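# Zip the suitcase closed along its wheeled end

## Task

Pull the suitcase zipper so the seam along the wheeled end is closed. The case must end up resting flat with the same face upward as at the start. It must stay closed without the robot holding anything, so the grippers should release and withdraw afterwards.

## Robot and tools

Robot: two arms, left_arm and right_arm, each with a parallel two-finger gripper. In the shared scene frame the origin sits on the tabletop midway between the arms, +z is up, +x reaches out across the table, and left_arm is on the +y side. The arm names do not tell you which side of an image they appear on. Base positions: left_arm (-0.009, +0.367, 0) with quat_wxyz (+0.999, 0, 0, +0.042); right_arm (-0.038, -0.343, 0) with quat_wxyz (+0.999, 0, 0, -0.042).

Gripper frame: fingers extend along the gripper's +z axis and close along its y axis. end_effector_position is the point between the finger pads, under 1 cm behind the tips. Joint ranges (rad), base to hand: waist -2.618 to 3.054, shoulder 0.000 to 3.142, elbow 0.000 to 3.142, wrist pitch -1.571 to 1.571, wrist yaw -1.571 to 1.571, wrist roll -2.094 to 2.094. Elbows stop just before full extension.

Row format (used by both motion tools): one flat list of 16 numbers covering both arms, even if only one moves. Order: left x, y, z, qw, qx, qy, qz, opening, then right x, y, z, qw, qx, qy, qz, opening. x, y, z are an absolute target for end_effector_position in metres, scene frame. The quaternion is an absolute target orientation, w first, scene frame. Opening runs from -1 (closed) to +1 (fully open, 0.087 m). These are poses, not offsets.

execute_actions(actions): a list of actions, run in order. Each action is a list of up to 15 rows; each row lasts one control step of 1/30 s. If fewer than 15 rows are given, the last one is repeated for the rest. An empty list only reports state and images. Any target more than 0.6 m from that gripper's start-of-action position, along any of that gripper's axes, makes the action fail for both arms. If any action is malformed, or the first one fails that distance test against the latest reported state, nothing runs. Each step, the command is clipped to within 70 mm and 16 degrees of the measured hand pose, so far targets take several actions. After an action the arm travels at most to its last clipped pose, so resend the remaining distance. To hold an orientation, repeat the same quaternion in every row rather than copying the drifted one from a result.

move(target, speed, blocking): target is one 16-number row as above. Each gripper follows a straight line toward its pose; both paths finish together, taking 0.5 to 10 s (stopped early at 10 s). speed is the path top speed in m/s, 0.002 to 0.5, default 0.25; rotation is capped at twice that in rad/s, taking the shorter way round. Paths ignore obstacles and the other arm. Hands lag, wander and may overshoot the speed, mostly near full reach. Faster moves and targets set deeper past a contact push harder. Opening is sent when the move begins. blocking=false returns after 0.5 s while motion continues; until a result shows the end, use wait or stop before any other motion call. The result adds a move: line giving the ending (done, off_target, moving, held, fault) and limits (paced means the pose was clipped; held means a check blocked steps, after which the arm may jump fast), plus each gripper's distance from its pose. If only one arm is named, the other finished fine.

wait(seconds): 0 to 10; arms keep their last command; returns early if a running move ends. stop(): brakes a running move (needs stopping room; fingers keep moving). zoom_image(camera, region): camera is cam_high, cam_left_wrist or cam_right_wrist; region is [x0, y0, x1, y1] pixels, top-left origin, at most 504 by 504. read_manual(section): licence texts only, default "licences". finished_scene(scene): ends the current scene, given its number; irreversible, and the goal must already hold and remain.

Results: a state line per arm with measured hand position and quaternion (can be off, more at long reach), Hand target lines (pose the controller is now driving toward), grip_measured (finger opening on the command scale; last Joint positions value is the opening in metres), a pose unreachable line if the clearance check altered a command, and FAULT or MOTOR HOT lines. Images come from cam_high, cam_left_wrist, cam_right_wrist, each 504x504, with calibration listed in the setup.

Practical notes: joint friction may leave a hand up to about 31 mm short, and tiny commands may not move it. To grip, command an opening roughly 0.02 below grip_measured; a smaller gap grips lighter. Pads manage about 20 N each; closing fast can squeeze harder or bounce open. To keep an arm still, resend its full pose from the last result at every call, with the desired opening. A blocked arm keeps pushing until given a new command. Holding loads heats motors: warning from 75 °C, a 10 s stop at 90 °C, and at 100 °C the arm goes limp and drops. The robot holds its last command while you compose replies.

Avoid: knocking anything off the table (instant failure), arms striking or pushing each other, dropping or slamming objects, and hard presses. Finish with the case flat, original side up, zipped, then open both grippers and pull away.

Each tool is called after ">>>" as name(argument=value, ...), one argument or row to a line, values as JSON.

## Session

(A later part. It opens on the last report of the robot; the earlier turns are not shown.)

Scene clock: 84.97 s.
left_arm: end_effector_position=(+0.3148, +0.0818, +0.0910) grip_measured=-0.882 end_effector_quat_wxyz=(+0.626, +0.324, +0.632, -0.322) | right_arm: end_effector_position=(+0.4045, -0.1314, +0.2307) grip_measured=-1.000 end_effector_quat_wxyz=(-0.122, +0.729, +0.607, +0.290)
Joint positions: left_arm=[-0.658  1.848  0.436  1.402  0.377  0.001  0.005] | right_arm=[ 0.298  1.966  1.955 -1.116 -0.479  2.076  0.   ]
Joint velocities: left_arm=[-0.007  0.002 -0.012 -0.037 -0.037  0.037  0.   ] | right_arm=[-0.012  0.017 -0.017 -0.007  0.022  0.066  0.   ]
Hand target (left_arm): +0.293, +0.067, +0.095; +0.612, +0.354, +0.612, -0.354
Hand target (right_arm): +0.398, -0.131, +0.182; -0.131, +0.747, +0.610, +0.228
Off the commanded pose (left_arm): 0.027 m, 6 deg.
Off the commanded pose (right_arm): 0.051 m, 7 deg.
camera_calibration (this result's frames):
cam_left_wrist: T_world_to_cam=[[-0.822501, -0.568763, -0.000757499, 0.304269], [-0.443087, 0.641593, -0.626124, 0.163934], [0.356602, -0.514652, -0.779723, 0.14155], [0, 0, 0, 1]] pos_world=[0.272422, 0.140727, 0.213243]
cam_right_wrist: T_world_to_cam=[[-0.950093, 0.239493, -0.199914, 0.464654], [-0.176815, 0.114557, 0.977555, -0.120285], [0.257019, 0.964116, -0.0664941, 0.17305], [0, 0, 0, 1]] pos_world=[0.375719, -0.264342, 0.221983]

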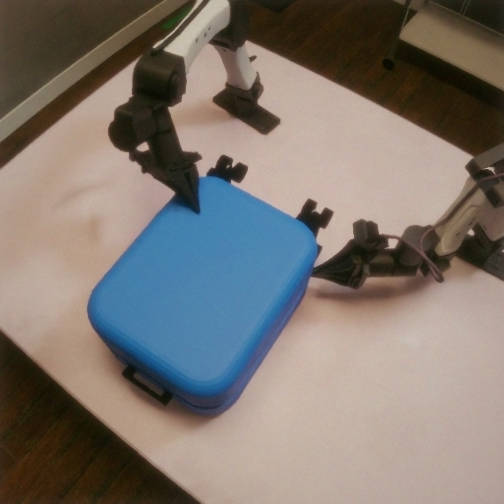

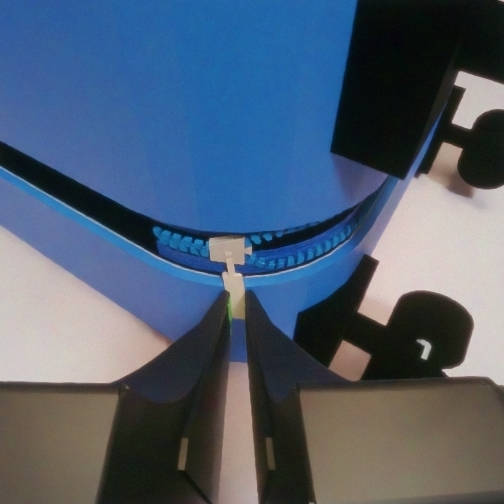

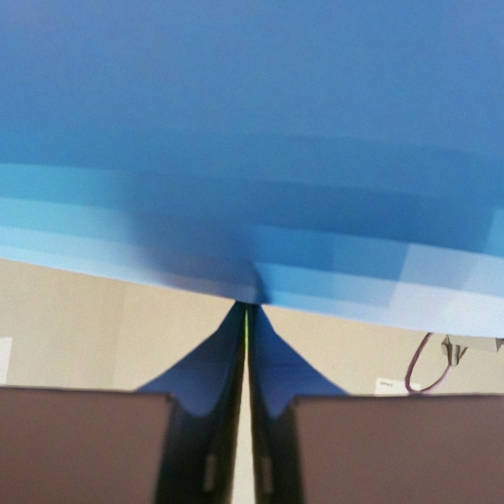

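>>> move(
  target=[0.29,0.075,0.11,0.2125,-0.2125,0.6745,-0.6745,-1,0.4,-0.13,0.17,-0.131,0.749,0.608,0.229,-1],
  speed=0.15,
)

>>> execute_actions(
  actions=[
    [[0.28,0.068,0.11,0.2125,-0.2125,0.6745,-0.6745,-1,0.4,-0.13,0.18,-0.131,0.749,0.608,0.229,-1]],
    [[0.272,0.058,0.11,0.25,-0.25,0.66,-0.66,-1,0.4,-0.13,0.18,-0.131,0.749,0.608,0.229,-1]],
    [[0.266,0.048,0.11,0.27,-0.27,0.653,-0.653,-1,0.4,-0.13,0.18,-0.131,0.749,0.608,0.229,-1]],
  ],
)

Scene clock: 97.50 s.
left_arm: end_effector_position=(+0.2995, +0.0782, +0.1111) grip_measured=-0.886 end_effector_quat_wxyz=(+0.231, -0.225, +0.673, -0.666) | right_arm: end_effector_position=(+0.4049, -0.1304, +0.2293) grip_measured=-1.000 end_effector_quat_wxyz=(-0.128, +0.725, +0.607, +0.299)
Joint positions: left_arm=[-0.574  1.973  0.436  1.53   0.425 -1.556  0.005] | right_arm=[ 0.294  1.956  1.922 -1.08  -0.499  2.076  0.   ]
Joint velocities: left_arm=[-0.012  0.002  0.017 -0.037 -0.037 -0.051  0.   ] | right_arm=[ 0.007  0.012  0.007 -0.051 -0.022  0.007  0.   ]
Hand target (left_arm): +0.290, +0.076, +0.111; +0.213, -0.213, +0.675, -0.674
Hand target (right_arm): +0.397, -0.131, +0.173; -0.132, +0.747, +0.611, +0.228
Off the commanded pose (left_arm): 0.010 m, 3 deg.
Off the commanded pose (right_arm): 0.060 m, 8 deg.
move: off_target (left_arm, right_arm)
camera_calibration (this result's frames):
cam_left_wrist: T_world_to_cam=[[-0.0163134, -0.00168179, 0.999866, -0.1073], [-0.973876, 0.22655, -0.0155083, 0.295579], [-0.226494, -0.973998, -0.00533367, 0.285318], [0, 0, 0, 1]] pos_world=[0.35073, 0.210755, 0.113391]
cam_right_wrist: T_world_to_cam=[[-0.949665, 0.239051, -0.202463, 0.464892], [-0.185132, 0.0930972, 0.978294, -0.118601], [0.25271, 0.966534, -0.0441552, 0.168827], [0, 0, 0, 1]] pos_world=[0.37687, -0.263268, 0.217604]

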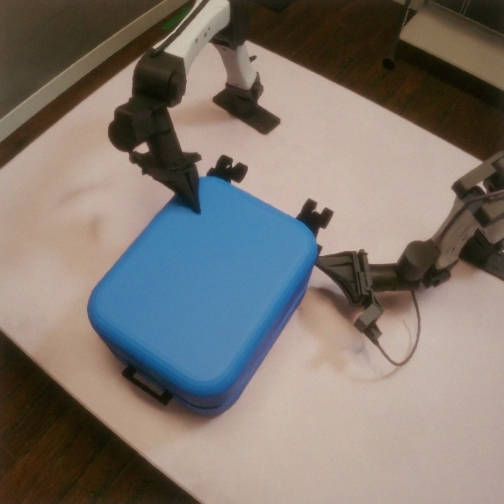

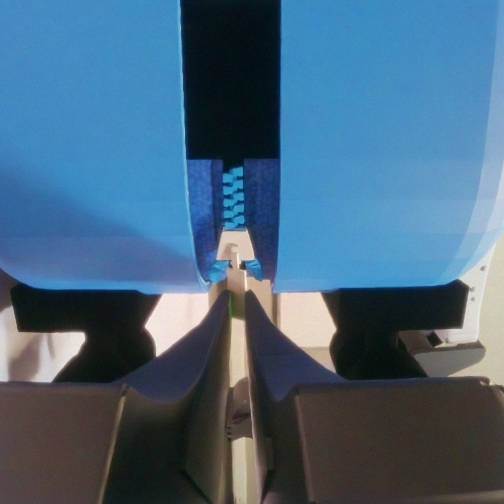

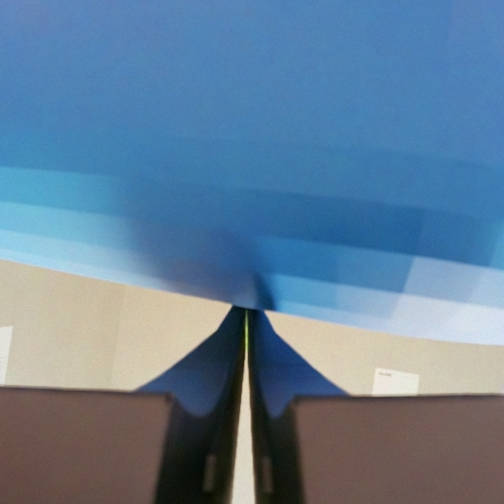

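Scene clock: 99.00 s.
left_arm: end_effector_position=(+0.2810, +0.0531, +0.1100) grip_measured=-0.886 end_effector_quat_wxyz=(+0.288, -0.284, +0.650, -0.643) | right_arm: end_effector_position=(+0.4045, -0.1299, +0.2297) grip_measured=-1.000 end_effector_quat_wxyz=(-0.130, +0.725, +0.607, +0.300)
Joint positions: left_arm=[-0.806  1.959  0.375  1.578  0.017 -1.56   0.005] | right_arm=[ 0.294  1.956  1.922 -1.081 -0.503  2.076  0.   ]
Joint velocities: left_arm=[ 0.002 -0.007  0.007 -0.007 -0.037  0.051 -0.   ] | right_arm=[-0.007  0.002 -0.007 -0.022 -0.007 -0.066  0.   ]
Hand target (left_arm): +0.266, +0.048, +0.110; +0.269, -0.271, +0.658, -0.649
Hand target (right_arm): +0.398, -0.131, +0.182; -0.131, +0.747, +0.610, +0.230
Off the commanded pose (left_arm): 0.016 m, 3 deg.
Off the commanded pose (right_arm): 0.050 m, 9 deg.
joint sent to its limit (left arm) — the command would take joint 4 (wrist pitch) past its upper limit, so that joint was sent only as far as its limit.
camera_calibration (this result's frames):
cam_left_wrist: T_world_to_cam=[[-0.0162996, -0.00336663, 0.999861, -0.106497], [-0.998504, 0.0522565, -0.0161015, 0.299511], [-0.052195, -0.998628, -0.00421336, 0.208854], [0, 0, 0, 1]] pos_world=[0.308228, 0.192557, 0.112185]
cam_right_wrist: T_world_to_cam=[[-0.950284, 0.238116, -0.200654, 0.464221], [-0.184226, 0.089585, 0.978793, -0.119997], [0.251042, 0.967096, -0.0412641, 0.16858], [0, 0, 0, 1]] pos_world=[0.376714, -0.262821, 0.217556]

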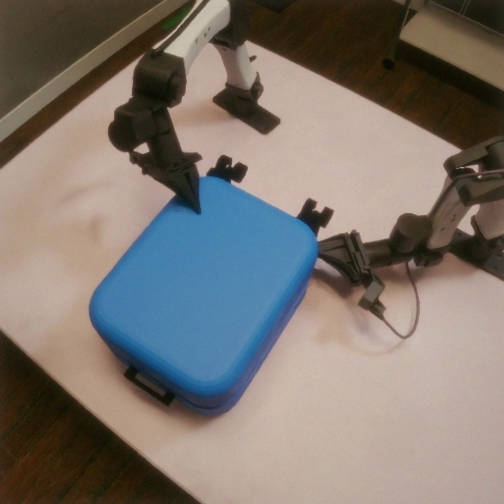

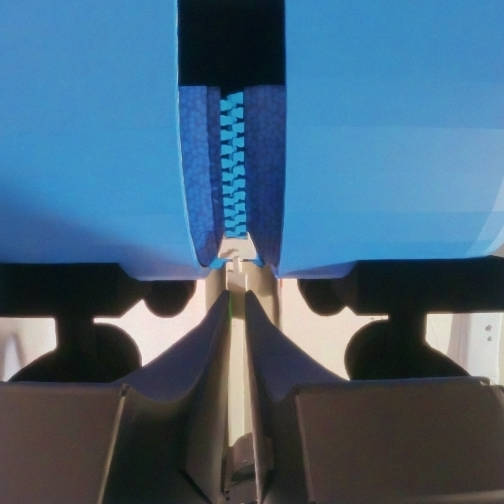

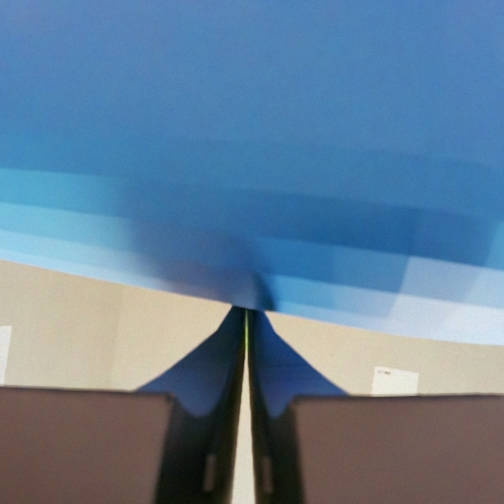

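Working. Rotate to yaw 0 while pulling.

>>> execute_actions(
  actions=[
    [[0.27,0.04,0.11,0.354,-0.354,0.612,-0.612,-1,0.4,-0.13,0.18,-0.131,0.749,0.608,0.229,-1]],
    [[0.27,0.03,0.11,0.43,-0.43,0.56,-0.56,-1,0.4,-0.13,0.18,-0.131,0.749,0.608,0.229,-1]],
    [[0.27,0.02,0.11,0.5,-0.5,0.5,-0.5,-1,0.4,-0.13,0.18,-0.131,0.749,0.608,0.229,-1]],
    [[0.27,0.005,0.11,0.5,-0.5,0.5,-0.5,-1,0.4,-0.13,0.18,-0.131,0.749,0.608,0.229,-1]],
    [[0.27,-0.015,0.11,0.5,-0.5,0.5,-0.5,-1,0.4,-0.13,0.18,-0.131,0.749,0.608,0.229,-1]],
    [[0.272,-0.035,0.11,0.5,-0.5,0.5,-0.5,-1,0.4,-0.13,0.18,-0.131,0.749,0.608,0.229,-1]],
    [[0.274,-0.055,0.11,0.5,-0.5,0.5,-0.5,-1,0.4,-0.13,0.18,-0.131,0.749,0.608,0.229,-1]],
  ],
)

Scene clock: 108.53 s.
left_arm: end_effector_position=(+0.2779, -0.0279, +0.1107) grip_measured=-0.886 end_effector_quat_wxyz=(+0.525, -0.524, +0.474, -0.475) | right_arm: end_effector_position=(+0.4040, -0.1294, +0.2300) grip_measured=-1.000 end_effector_quat_wxyz=(-0.132, +0.724, +0.607, +0.300)
Joint positions: left_arm=[-1.373  2.22   0.967  1.262 -1.389 -1.563  0.005] | right_arm=[ 0.294  1.956  1.922 -1.082 -0.508  2.076  0.   ]
Joint velocities: left_arm=[-0.012  0.007  0.032  0.022 -0.066  0.066 -0.001] | right_arm=[-0.007  0.017  0.002 -0.037 -0.007  0.051  0.   ]
Hand target (left_arm): +0.271, -0.053, +0.110; +0.501, -0.500, +0.499, -0.500
Hand target (right_arm): +0.398, -0.131, +0.182; -0.131, +0.746, +0.610, +0.230
Off the commanded pose (left_arm): 0.027 m, 6 deg.
Off the commanded pose (right_arm): 0.050 m, 9 deg.
camera_calibration (this result's frames):
cam_left_wrist: T_world_to_cam=[[-0.0174538, -0.00436581, 0.999838, -0.107233], [-0.705744, -0.708299, -0.0154127, 0.197993], [0.708252, -0.705899, 0.0092814, -0.0768642], [0, 0, 0, 1]] pos_world=[0.1923, 0.0855121, 0.110981]
cam_right_wrist: T_world_to_cam=[[-0.951154, 0.236959, -0.197879, 0.463201], [-0.182471, 0.0855092, 0.979486, -0.121889], [0.249019, 0.967749, -0.0380942, 0.168407], [0, 0, 0, 1]] pos_world=[0.376397, -0.262313, 0.217462]

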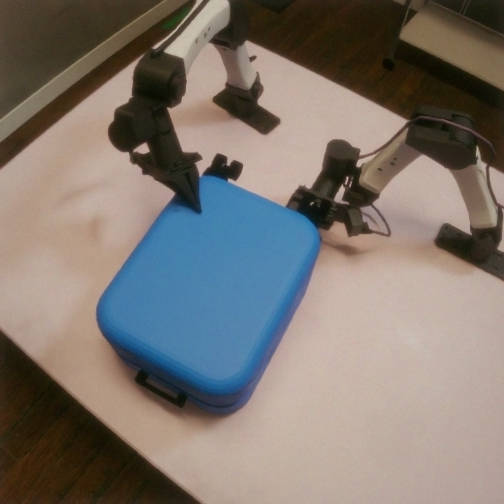

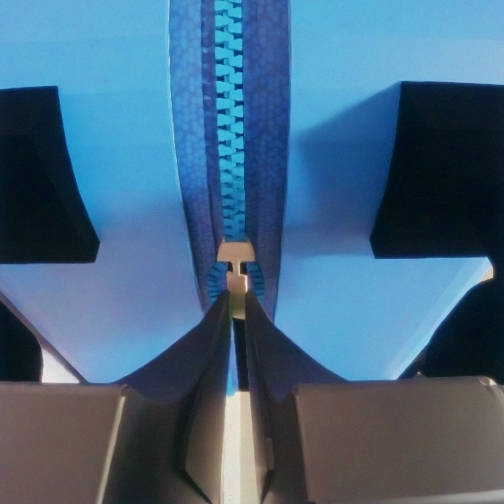

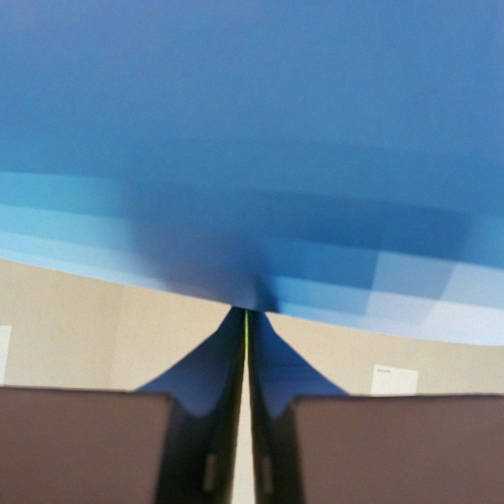

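Case is rotated ~10°; follow it.

>>> execute_actions(
  actions=[
    [[0.282,-0.065,0.11,0.52,-0.52,0.48,-0.48,-1,0.4,-0.13,0.18,-0.131,0.749,0.608,0.229,-1]],
    [[0.286,-0.085,0.11,0.52,-0.52,0.48,-0.48,-1,0.4,-0.13,0.18,-0.131,0.749,0.608,0.229,-1]],
    [[0.29,-0.105,0.11,0.52,-0.52,0.48,-0.48,-1,0.4,-0.13,0.18,-0.131,0.749,0.608,0.229,-1]],
    [[0.294,-0.125,0.11,0.52,-0.52,0.48,-0.48,-1,0.4,-0.13,0.18,-0.131,0.749,0.608,0.229,-1]],
    [[0.298,-0.145,0.11,0.52,-0.52,0.48,-0.48,-1,0.4,-0.13,0.18,-0.131,0.749,0.608,0.229,-1]],
    [[0.302,-0.165,0.11,0.52,-0.52,0.48,-0.48,-1,0.4,-0.13,0.18,-0.131,0.749,0.608,0.229,-1]],
    [[0.306,-0.185,0.11,0.52,-0.52,0.48,-0.48,-1,0.4,-0.13,0.18,-0.131,0.749,0.608,0.229,-1]],
    [[0.31,-0.205,0.11,0.52,-0.52,0.48,-0.48,-1,0.4,-0.13,0.18,-0.131,0.749,0.608,0.229,-1]],
  ],
)

Scene clock: 121.07 s.
left_arm: end_effector_position=(+0.3101, -0.1809, +0.1113) grip_measured=-0.983 end_effector_quat_wxyz=(+0.542, -0.545, +0.449, -0.456) | right_arm: end_effector_position=(+0.4080, -0.1309, +0.2300) grip_measured=-1.000 end_effector_quat_wxyz=(-0.121, +0.725, +0.607, +0.304)
Joint positions: left_arm=[-1.403  2.71   1.985  0.782 -1.501 -1.524  0.001] | right_arm=[ 0.294  1.956  1.922 -1.066 -0.491  2.076  0.   ]
Joint velocities: left_arm=[-0.007 -0.012  0.022 -0.051 -0.007  0.007 -0.001] | right_arm=[-0.002  0.007 -0.002  0.066 -0.037  0.066  0.   ]
Hand target (left_arm): +0.307, -0.203, +0.109; +0.522, -0.518, +0.478, -0.481
Hand target (right_arm): +0.398, -0.131, +0.182; -0.131, +0.747, +0.610, +0.230
Off the commanded pose (left_arm): 0.024 m, 6 deg.
Off the commanded pose (right_arm): 0.051 m, 9 deg.
camera_calibration (this result's frames):
cam_left_wrist: T_world_to_cam=[[-0.0208754, 0.00245412, 0.999779, -0.10559], [-0.645816, -0.763405, -0.0116107, 0.0834019], [0.763208, -0.645916, 0.0175213, -0.214711], [0, 0, 0, 1]] pos_world=[0.215527, -0.0747569, 0.110297]
cam_right_wrist: T_world_to_cam=[[-0.945534, 0.24167, -0.218086, 0.470397], [-0.199779, 0.098137, 0.974914, -0.111259], [0.25701, 0.965383, -0.0445111, 0.166733], [0, 0, 0, 1]] pos_world=[0.379697, -0.263723, 0.218476]

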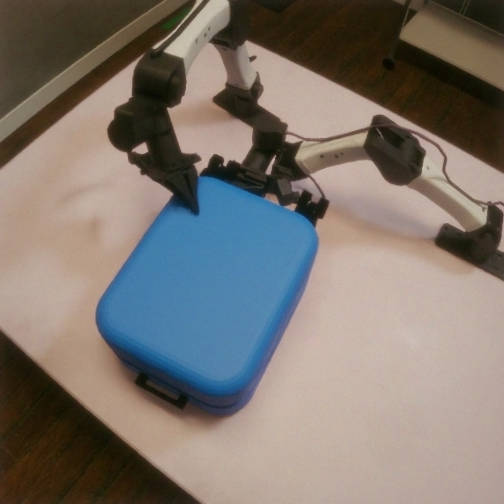

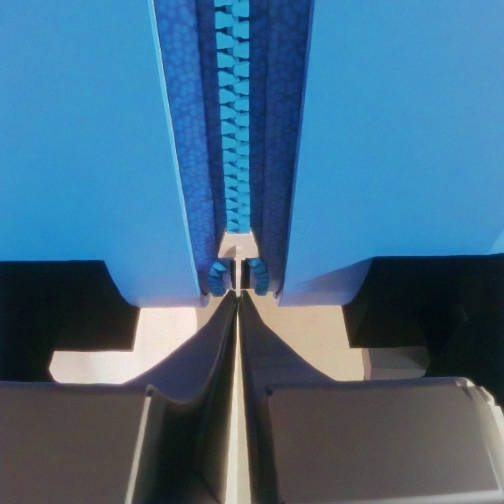

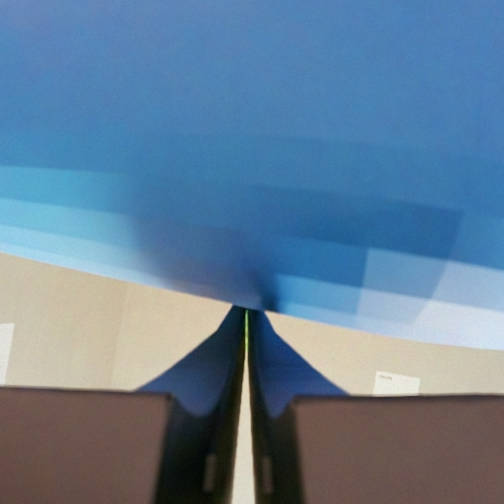

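Still held (flat now). Continue round the corner.

>>> execute_actions(
  actions=[
    [[0.318,-0.215,0.11,0.54,-0.54,0.455,-0.455,-1,0.4,-0.13,0.18,-0.131,0.749,0.608,0.229,-1]],
    [[0.328,-0.23,0.11,0.54,-0.54,0.455,-0.455,-1,0.4,-0.13,0.18,-0.131,0.749,0.608,0.229,-1]],
    [[0.343,-0.24,0.11,0.54,-0.54,0.455,-0.455,-1,0.4,-0.13,0.18,-0.131,0.749,0.608,0.229,-1]],
    [[0.36,-0.245,0.11,0.54,-0.54,0.455,-0.455,-1,0.4,-0.13,0.18,-0.131,0.749,0.608,0.229,-1]],
  ],
)

Scene clock: 126.00 s.
left_arm: end_effector_position=(+0.3484, -0.2364, +0.1112) grip_measured=-0.983 end_effector_quat_wxyz=(+0.529, -0.529, +0.467, -0.471) | right_arm: end_effector_position=(+0.4090, -0.1311, +0.2302) grip_measured=-1.000 end_effector_quat_wxyz=(-0.119, +0.724, +0.607, +0.305)
Joint positions: left_arm=[-1.359  3.122  2.844  0.299 -1.394 -1.555  0.001] | right_arm=[ 0.294  1.956  1.922 -1.063 -0.488  2.076  0.   ]
Joint velocities: left_arm=[-0.002  0.002  0.007 -0.007 -0.051  0.066 -0.001] | right_arm=[-0.002 -0.012  0.012  0.007 -0.051 -0.007  0.   ]
Hand target (left_arm): +0.358, -0.243, +0.109; +0.517, -0.516, +0.483, -0.483
Hand target (right_arm): +0.398, -0.131, +0.182; -0.131, +0.747, +0.610, +0.230
Off the commanded pose (left_arm): 0.014 m, 3 deg.
Off the commanded pose (right_arm): 0.051 m, 9 deg.
elbow stopped short (left arm): the move would have taken joint 3 (elbow) straighter than the controller allows; a more bent joint 3 avoids this.
camera_calibration (this result's frames):
cam_left_wrist: T_world_to_cam=[[-0.0198722, -0.000937824, 0.999802, -0.105718], [-0.692605, -0.721172, -0.0144428, 0.0923747], [0.721043, -0.692755, 0.0136817, -0.27577], [0, 0, 0, 1]] pos_world=[0.26072, -0.124522, 0.110804]
cam_right_wrist: T_world_to_cam=[[-0.944252, 0.242569, -0.222597, 0.471976], [-0.203827, 0.100238, 0.973862, -0.109], [0.258541, 0.964942, -0.0452078, 0.166208], [0, 0, 0, 1]] pos_world=[0.380475, -0.263942, 0.218726]

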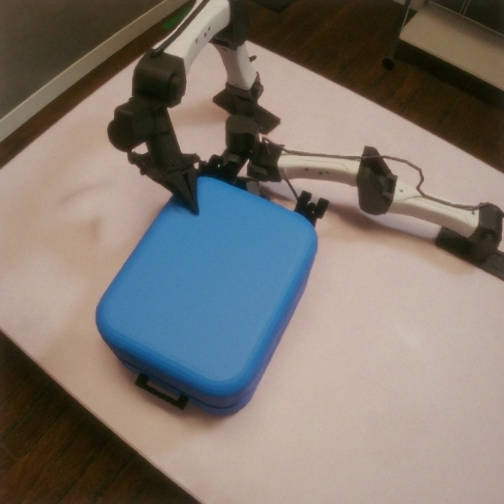

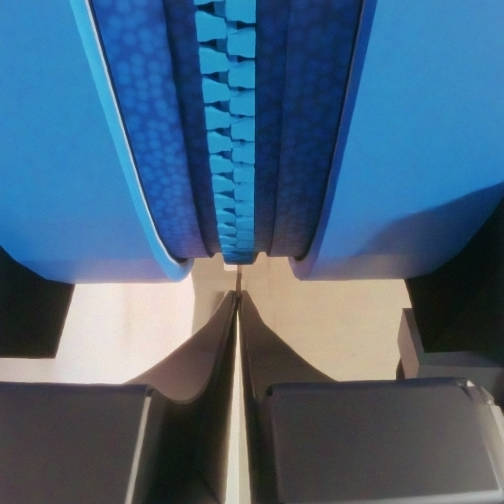

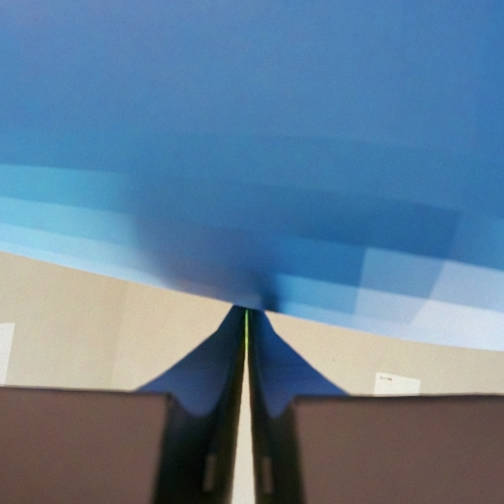

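Slider is in the far corner. Release.

>>> move(
  target=[0.348,-0.236,0.11,0.53,-0.53,0.468,-0.468,-0.7,0.4,-0.15,0.3,-0.131,0.73,0.608,0.29,-1],
  speed=0.1,
)

>>> move(
  target=[0.25,-0.22,0.11,0.5,-0.5,0.5,-0.5,-0.7,0.4,-0.3,0.3,-0.131,0.73,0.608,0.29,-1],
  speed=0.1,
)

>>> move(
  target=[0.2,-0.05,0.11,0.5,-0.5,0.5,-0.5,-0.7,0.4,-0.3,0.3,-0.131,0.73,0.608,0.29,-1],
  speed=0.1,
)

>>> finished_scene(
  scene=1,
)

Scene clock: 132.27 s.
left_arm: end_effector_position=(+0.3482, -0.2364, +0.1094) grip_measured=-0.700 end_effector_quat_wxyz=(+0.531, -0.528, +0.470, -0.468) | right_arm: end_effector_position=(+0.3991, -0.1486, +0.2991) grip_measured=-1.000 end_effector_quat_wxyz=(-0.128, +0.730, +0.606, +0.288)
Joint positions: left_arm=[-1.36   3.122  2.845  0.284 -1.395 -1.56   0.013] | right_arm=[ 0.255  2.101  2.459 -1.514 -0.504  2.034  0.   ]
Joint velocities: left_arm=[-0.012  0.012  0.007 -0.037 -0.066  0.037 -0.001] | right_arm=[-0.022 -0.027  0.012  0.037 -0.051  0.022  0.   ]
Hand target (left_arm): +0.348, -0.236, +0.110; +0.530, -0.530, +0.468, -0.469
Hand target (right_arm): +0.400, -0.150, +0.300; -0.131, +0.729, +0.607, +0.289
Off the commanded pose (left_arm): 0.001 m, 0 deg.
Off the commanded pose (right_arm): 0.002 m, 0 deg.
move: done
camera_calibration (this result's frames):
cam_left_wrist: T_world_to_cam=[[-0.0160649, -0.0106242, 0.999815, -0.107552], [-0.692401, -0.721268, -0.0187898, 0.0925684], [0.721334, -0.692575, 0.00423086, -0.274639], [0, 0, 0, 1]] pos_world=[0.260473, -0.124584, 0.110433]
cam_right_wrist: T_world_to_cam=[[-0.952331, 0.239509, -0.18895, 0.474968], [-0.167198, 0.108284, 0.979959, -0.191652], [0.255169, 0.964837, -0.063077, 0.195388], [0, 0, 0, 1]] pos_world=[0.370426, -0.281524, 0.289881]

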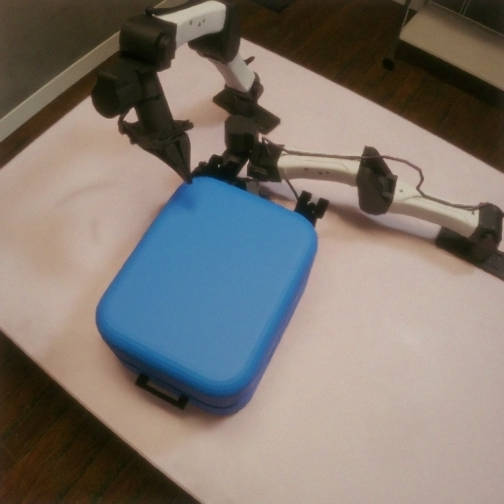

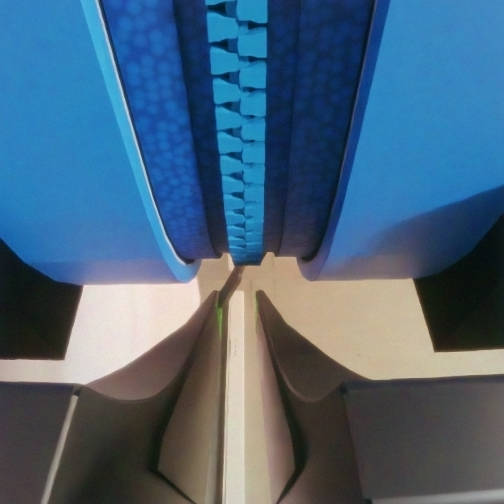

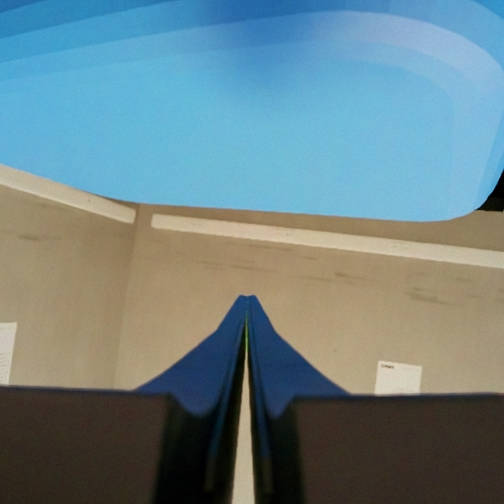

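Scene clock: 134.33 s.
left_arm: end_effector_position=(+0.2521, -0.2188, +0.1021) grip_measured=-0.700 end_effector_quat_wxyz=(+0.502, -0.500, +0.502, -0.495) | right_arm: end_effector_position=(+0.4076, -0.3016, +0.2963) grip_measured=-1.000 end_effector_quat_wxyz=(-0.092, +0.736, +0.584, +0.331)
Joint positions: left_arm=[-1.5    2.691  1.944  0.715 -1.42  -1.594  0.013] | right_arm=[-0.135  2.058  2.354 -1.544 -0.633  1.687  0.   ]
Joint velocities: left_arm=[ 0.007 -0.012 -0.002  0.051 -0.125  0.007 -0.   ] | right_arm=[-0.012 -0.012  0.002  0.081 -0.022 -0.007  0.   ]
Hand target (left_arm): +0.250, -0.218, +0.110; +0.500, -0.500, +0.500, -0.499
Hand target (right_arm): +0.401, -0.300, +0.298; -0.098, +0.734, +0.585, +0.331
Off the commanded pose (left_arm): 0.008 m, 1 deg.
Off the commanded pose (right_arm): 0.009 m, 7 deg.
joint sent to its limit (right arm) — the command would take joint 4 (wrist pitch) past its lower limit, so that joint was sent only as far as its limit.
move: off_target (right_arm)
camera_calibration (this result's frames):
cam_left_wrist: T_world_to_cam=[[-0.0112436, -0.0120342, 0.999864, -0.103119], [-0.770782, -0.63689, -0.016333, 0.0765384], [0.637, -0.770861, -0.00211474, -0.188329], [0, 0, 0, 1]] pos_world=[0.1778, -0.0976696, 0.103957]
cam_right_wrist: T_world_to_cam=[[-0.91041, 0.30838, -0.275781, 0.5486], [-0.252934, 0.11261, 0.960908, -0.12903], [0.327381, 0.944574, -0.0245215, 0.293749], [0, 0, 0, 1]] pos_world=[0.370647, -0.432115, 0.282482]

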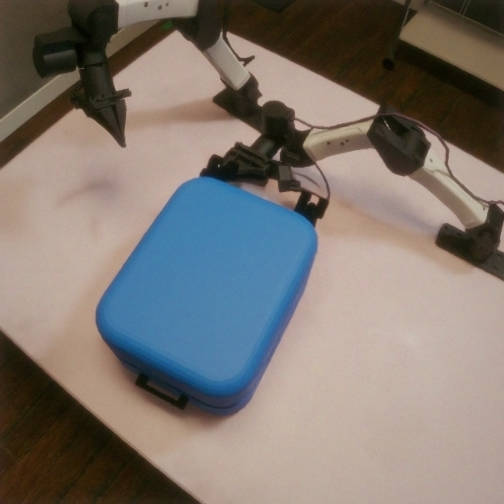

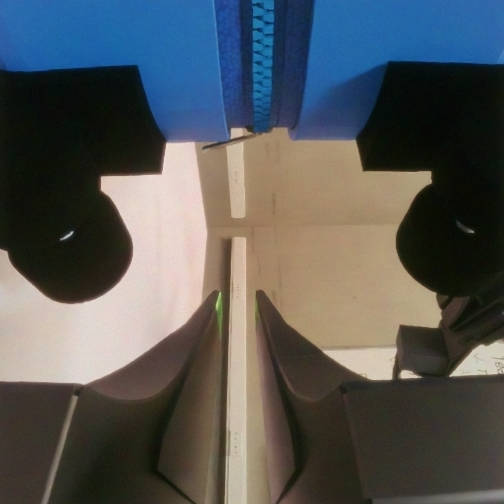

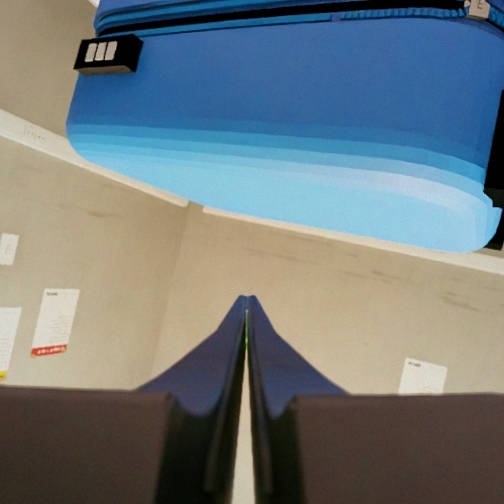

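Scene clock: 137.07 s.
left_arm: end_effector_position=(+0.2049, -0.0527, +0.1133) grip_measured=-0.700 end_effector_quat_wxyz=(+0.496, -0.503, +0.498, -0.503) | right_arm: end_effector_position=(+0.4073, -0.3005, +0.2974) grip_measured=-1.000 end_effector_quat_wxyz=(-0.094, +0.733, +0.585, +0.334)
Joint positions: left_arm=[-1.554  2.187  0.933  1.23  -1.467 -1.605  0.013] | right_arm=[-0.135  2.058  2.354 -1.544 -0.642  1.684  0.   ]
Joint velocities: left_arm=[-0.017 -0.012  0.002  0.081 -0.037  0.007  0.001] | right_arm=[-0.002 -0.022  0.012  0.051 -0.022  0.037  0.   ]
Hand target (left_arm): +0.202, -0.049, +0.112; +0.500, -0.501, +0.500, -0.500
Hand target (right_arm): +0.400, -0.300, +0.299; -0.101, +0.733, +0.585, +0.334
Off the commanded pose (left_arm): 0.007 m, 1 deg.
Off the commanded pose (right_arm): 0.008 m, 7 deg.
joint sent to its limit (right arm) — the command would take joint 4 (wrist pitch) past its lower limit, so that joint was sent only as far as its limit.
move: off_target (right_arm)
camera_calibration (this result's frames):
cam_left_wrist: T_world_to_cam=[[-0.0137837, 0.00802479, 0.999873, -0.111264], [-0.775337, -0.631523, -0.00561991, 0.14616], [0.631397, -0.775316, 0.0149267, -0.0311948], [0, 0, 0, 1]] pos_world=[0.131486, 0.0690102, 0.112537]
cam_right_wrist: T_world_to_cam=[[-0.911103, 0.305034, -0.27721, 0.547986], [-0.257219, 0.104747, 0.960659, -0.130839], [0.322071, 0.946563, -0.0169753, 0.293324], [0, 0, 0, 1]] pos_world=[0.371146, -0.431099, 0.282578]

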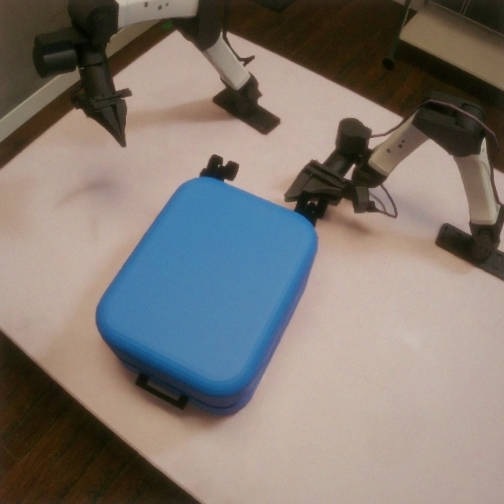

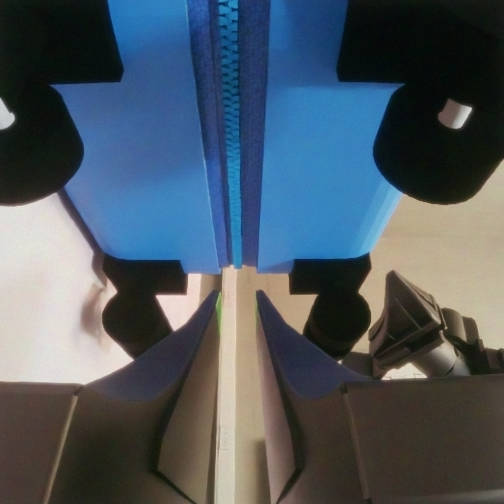

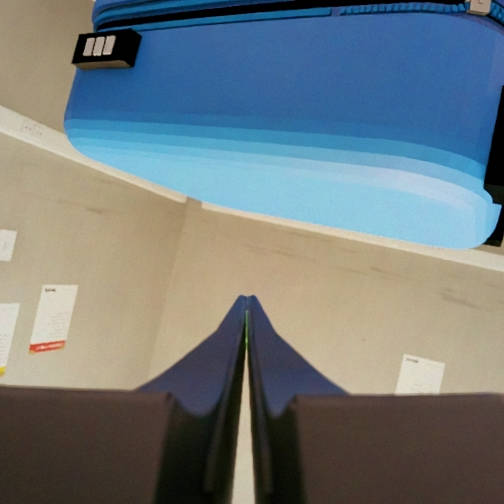

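The scene is finished: the task was done.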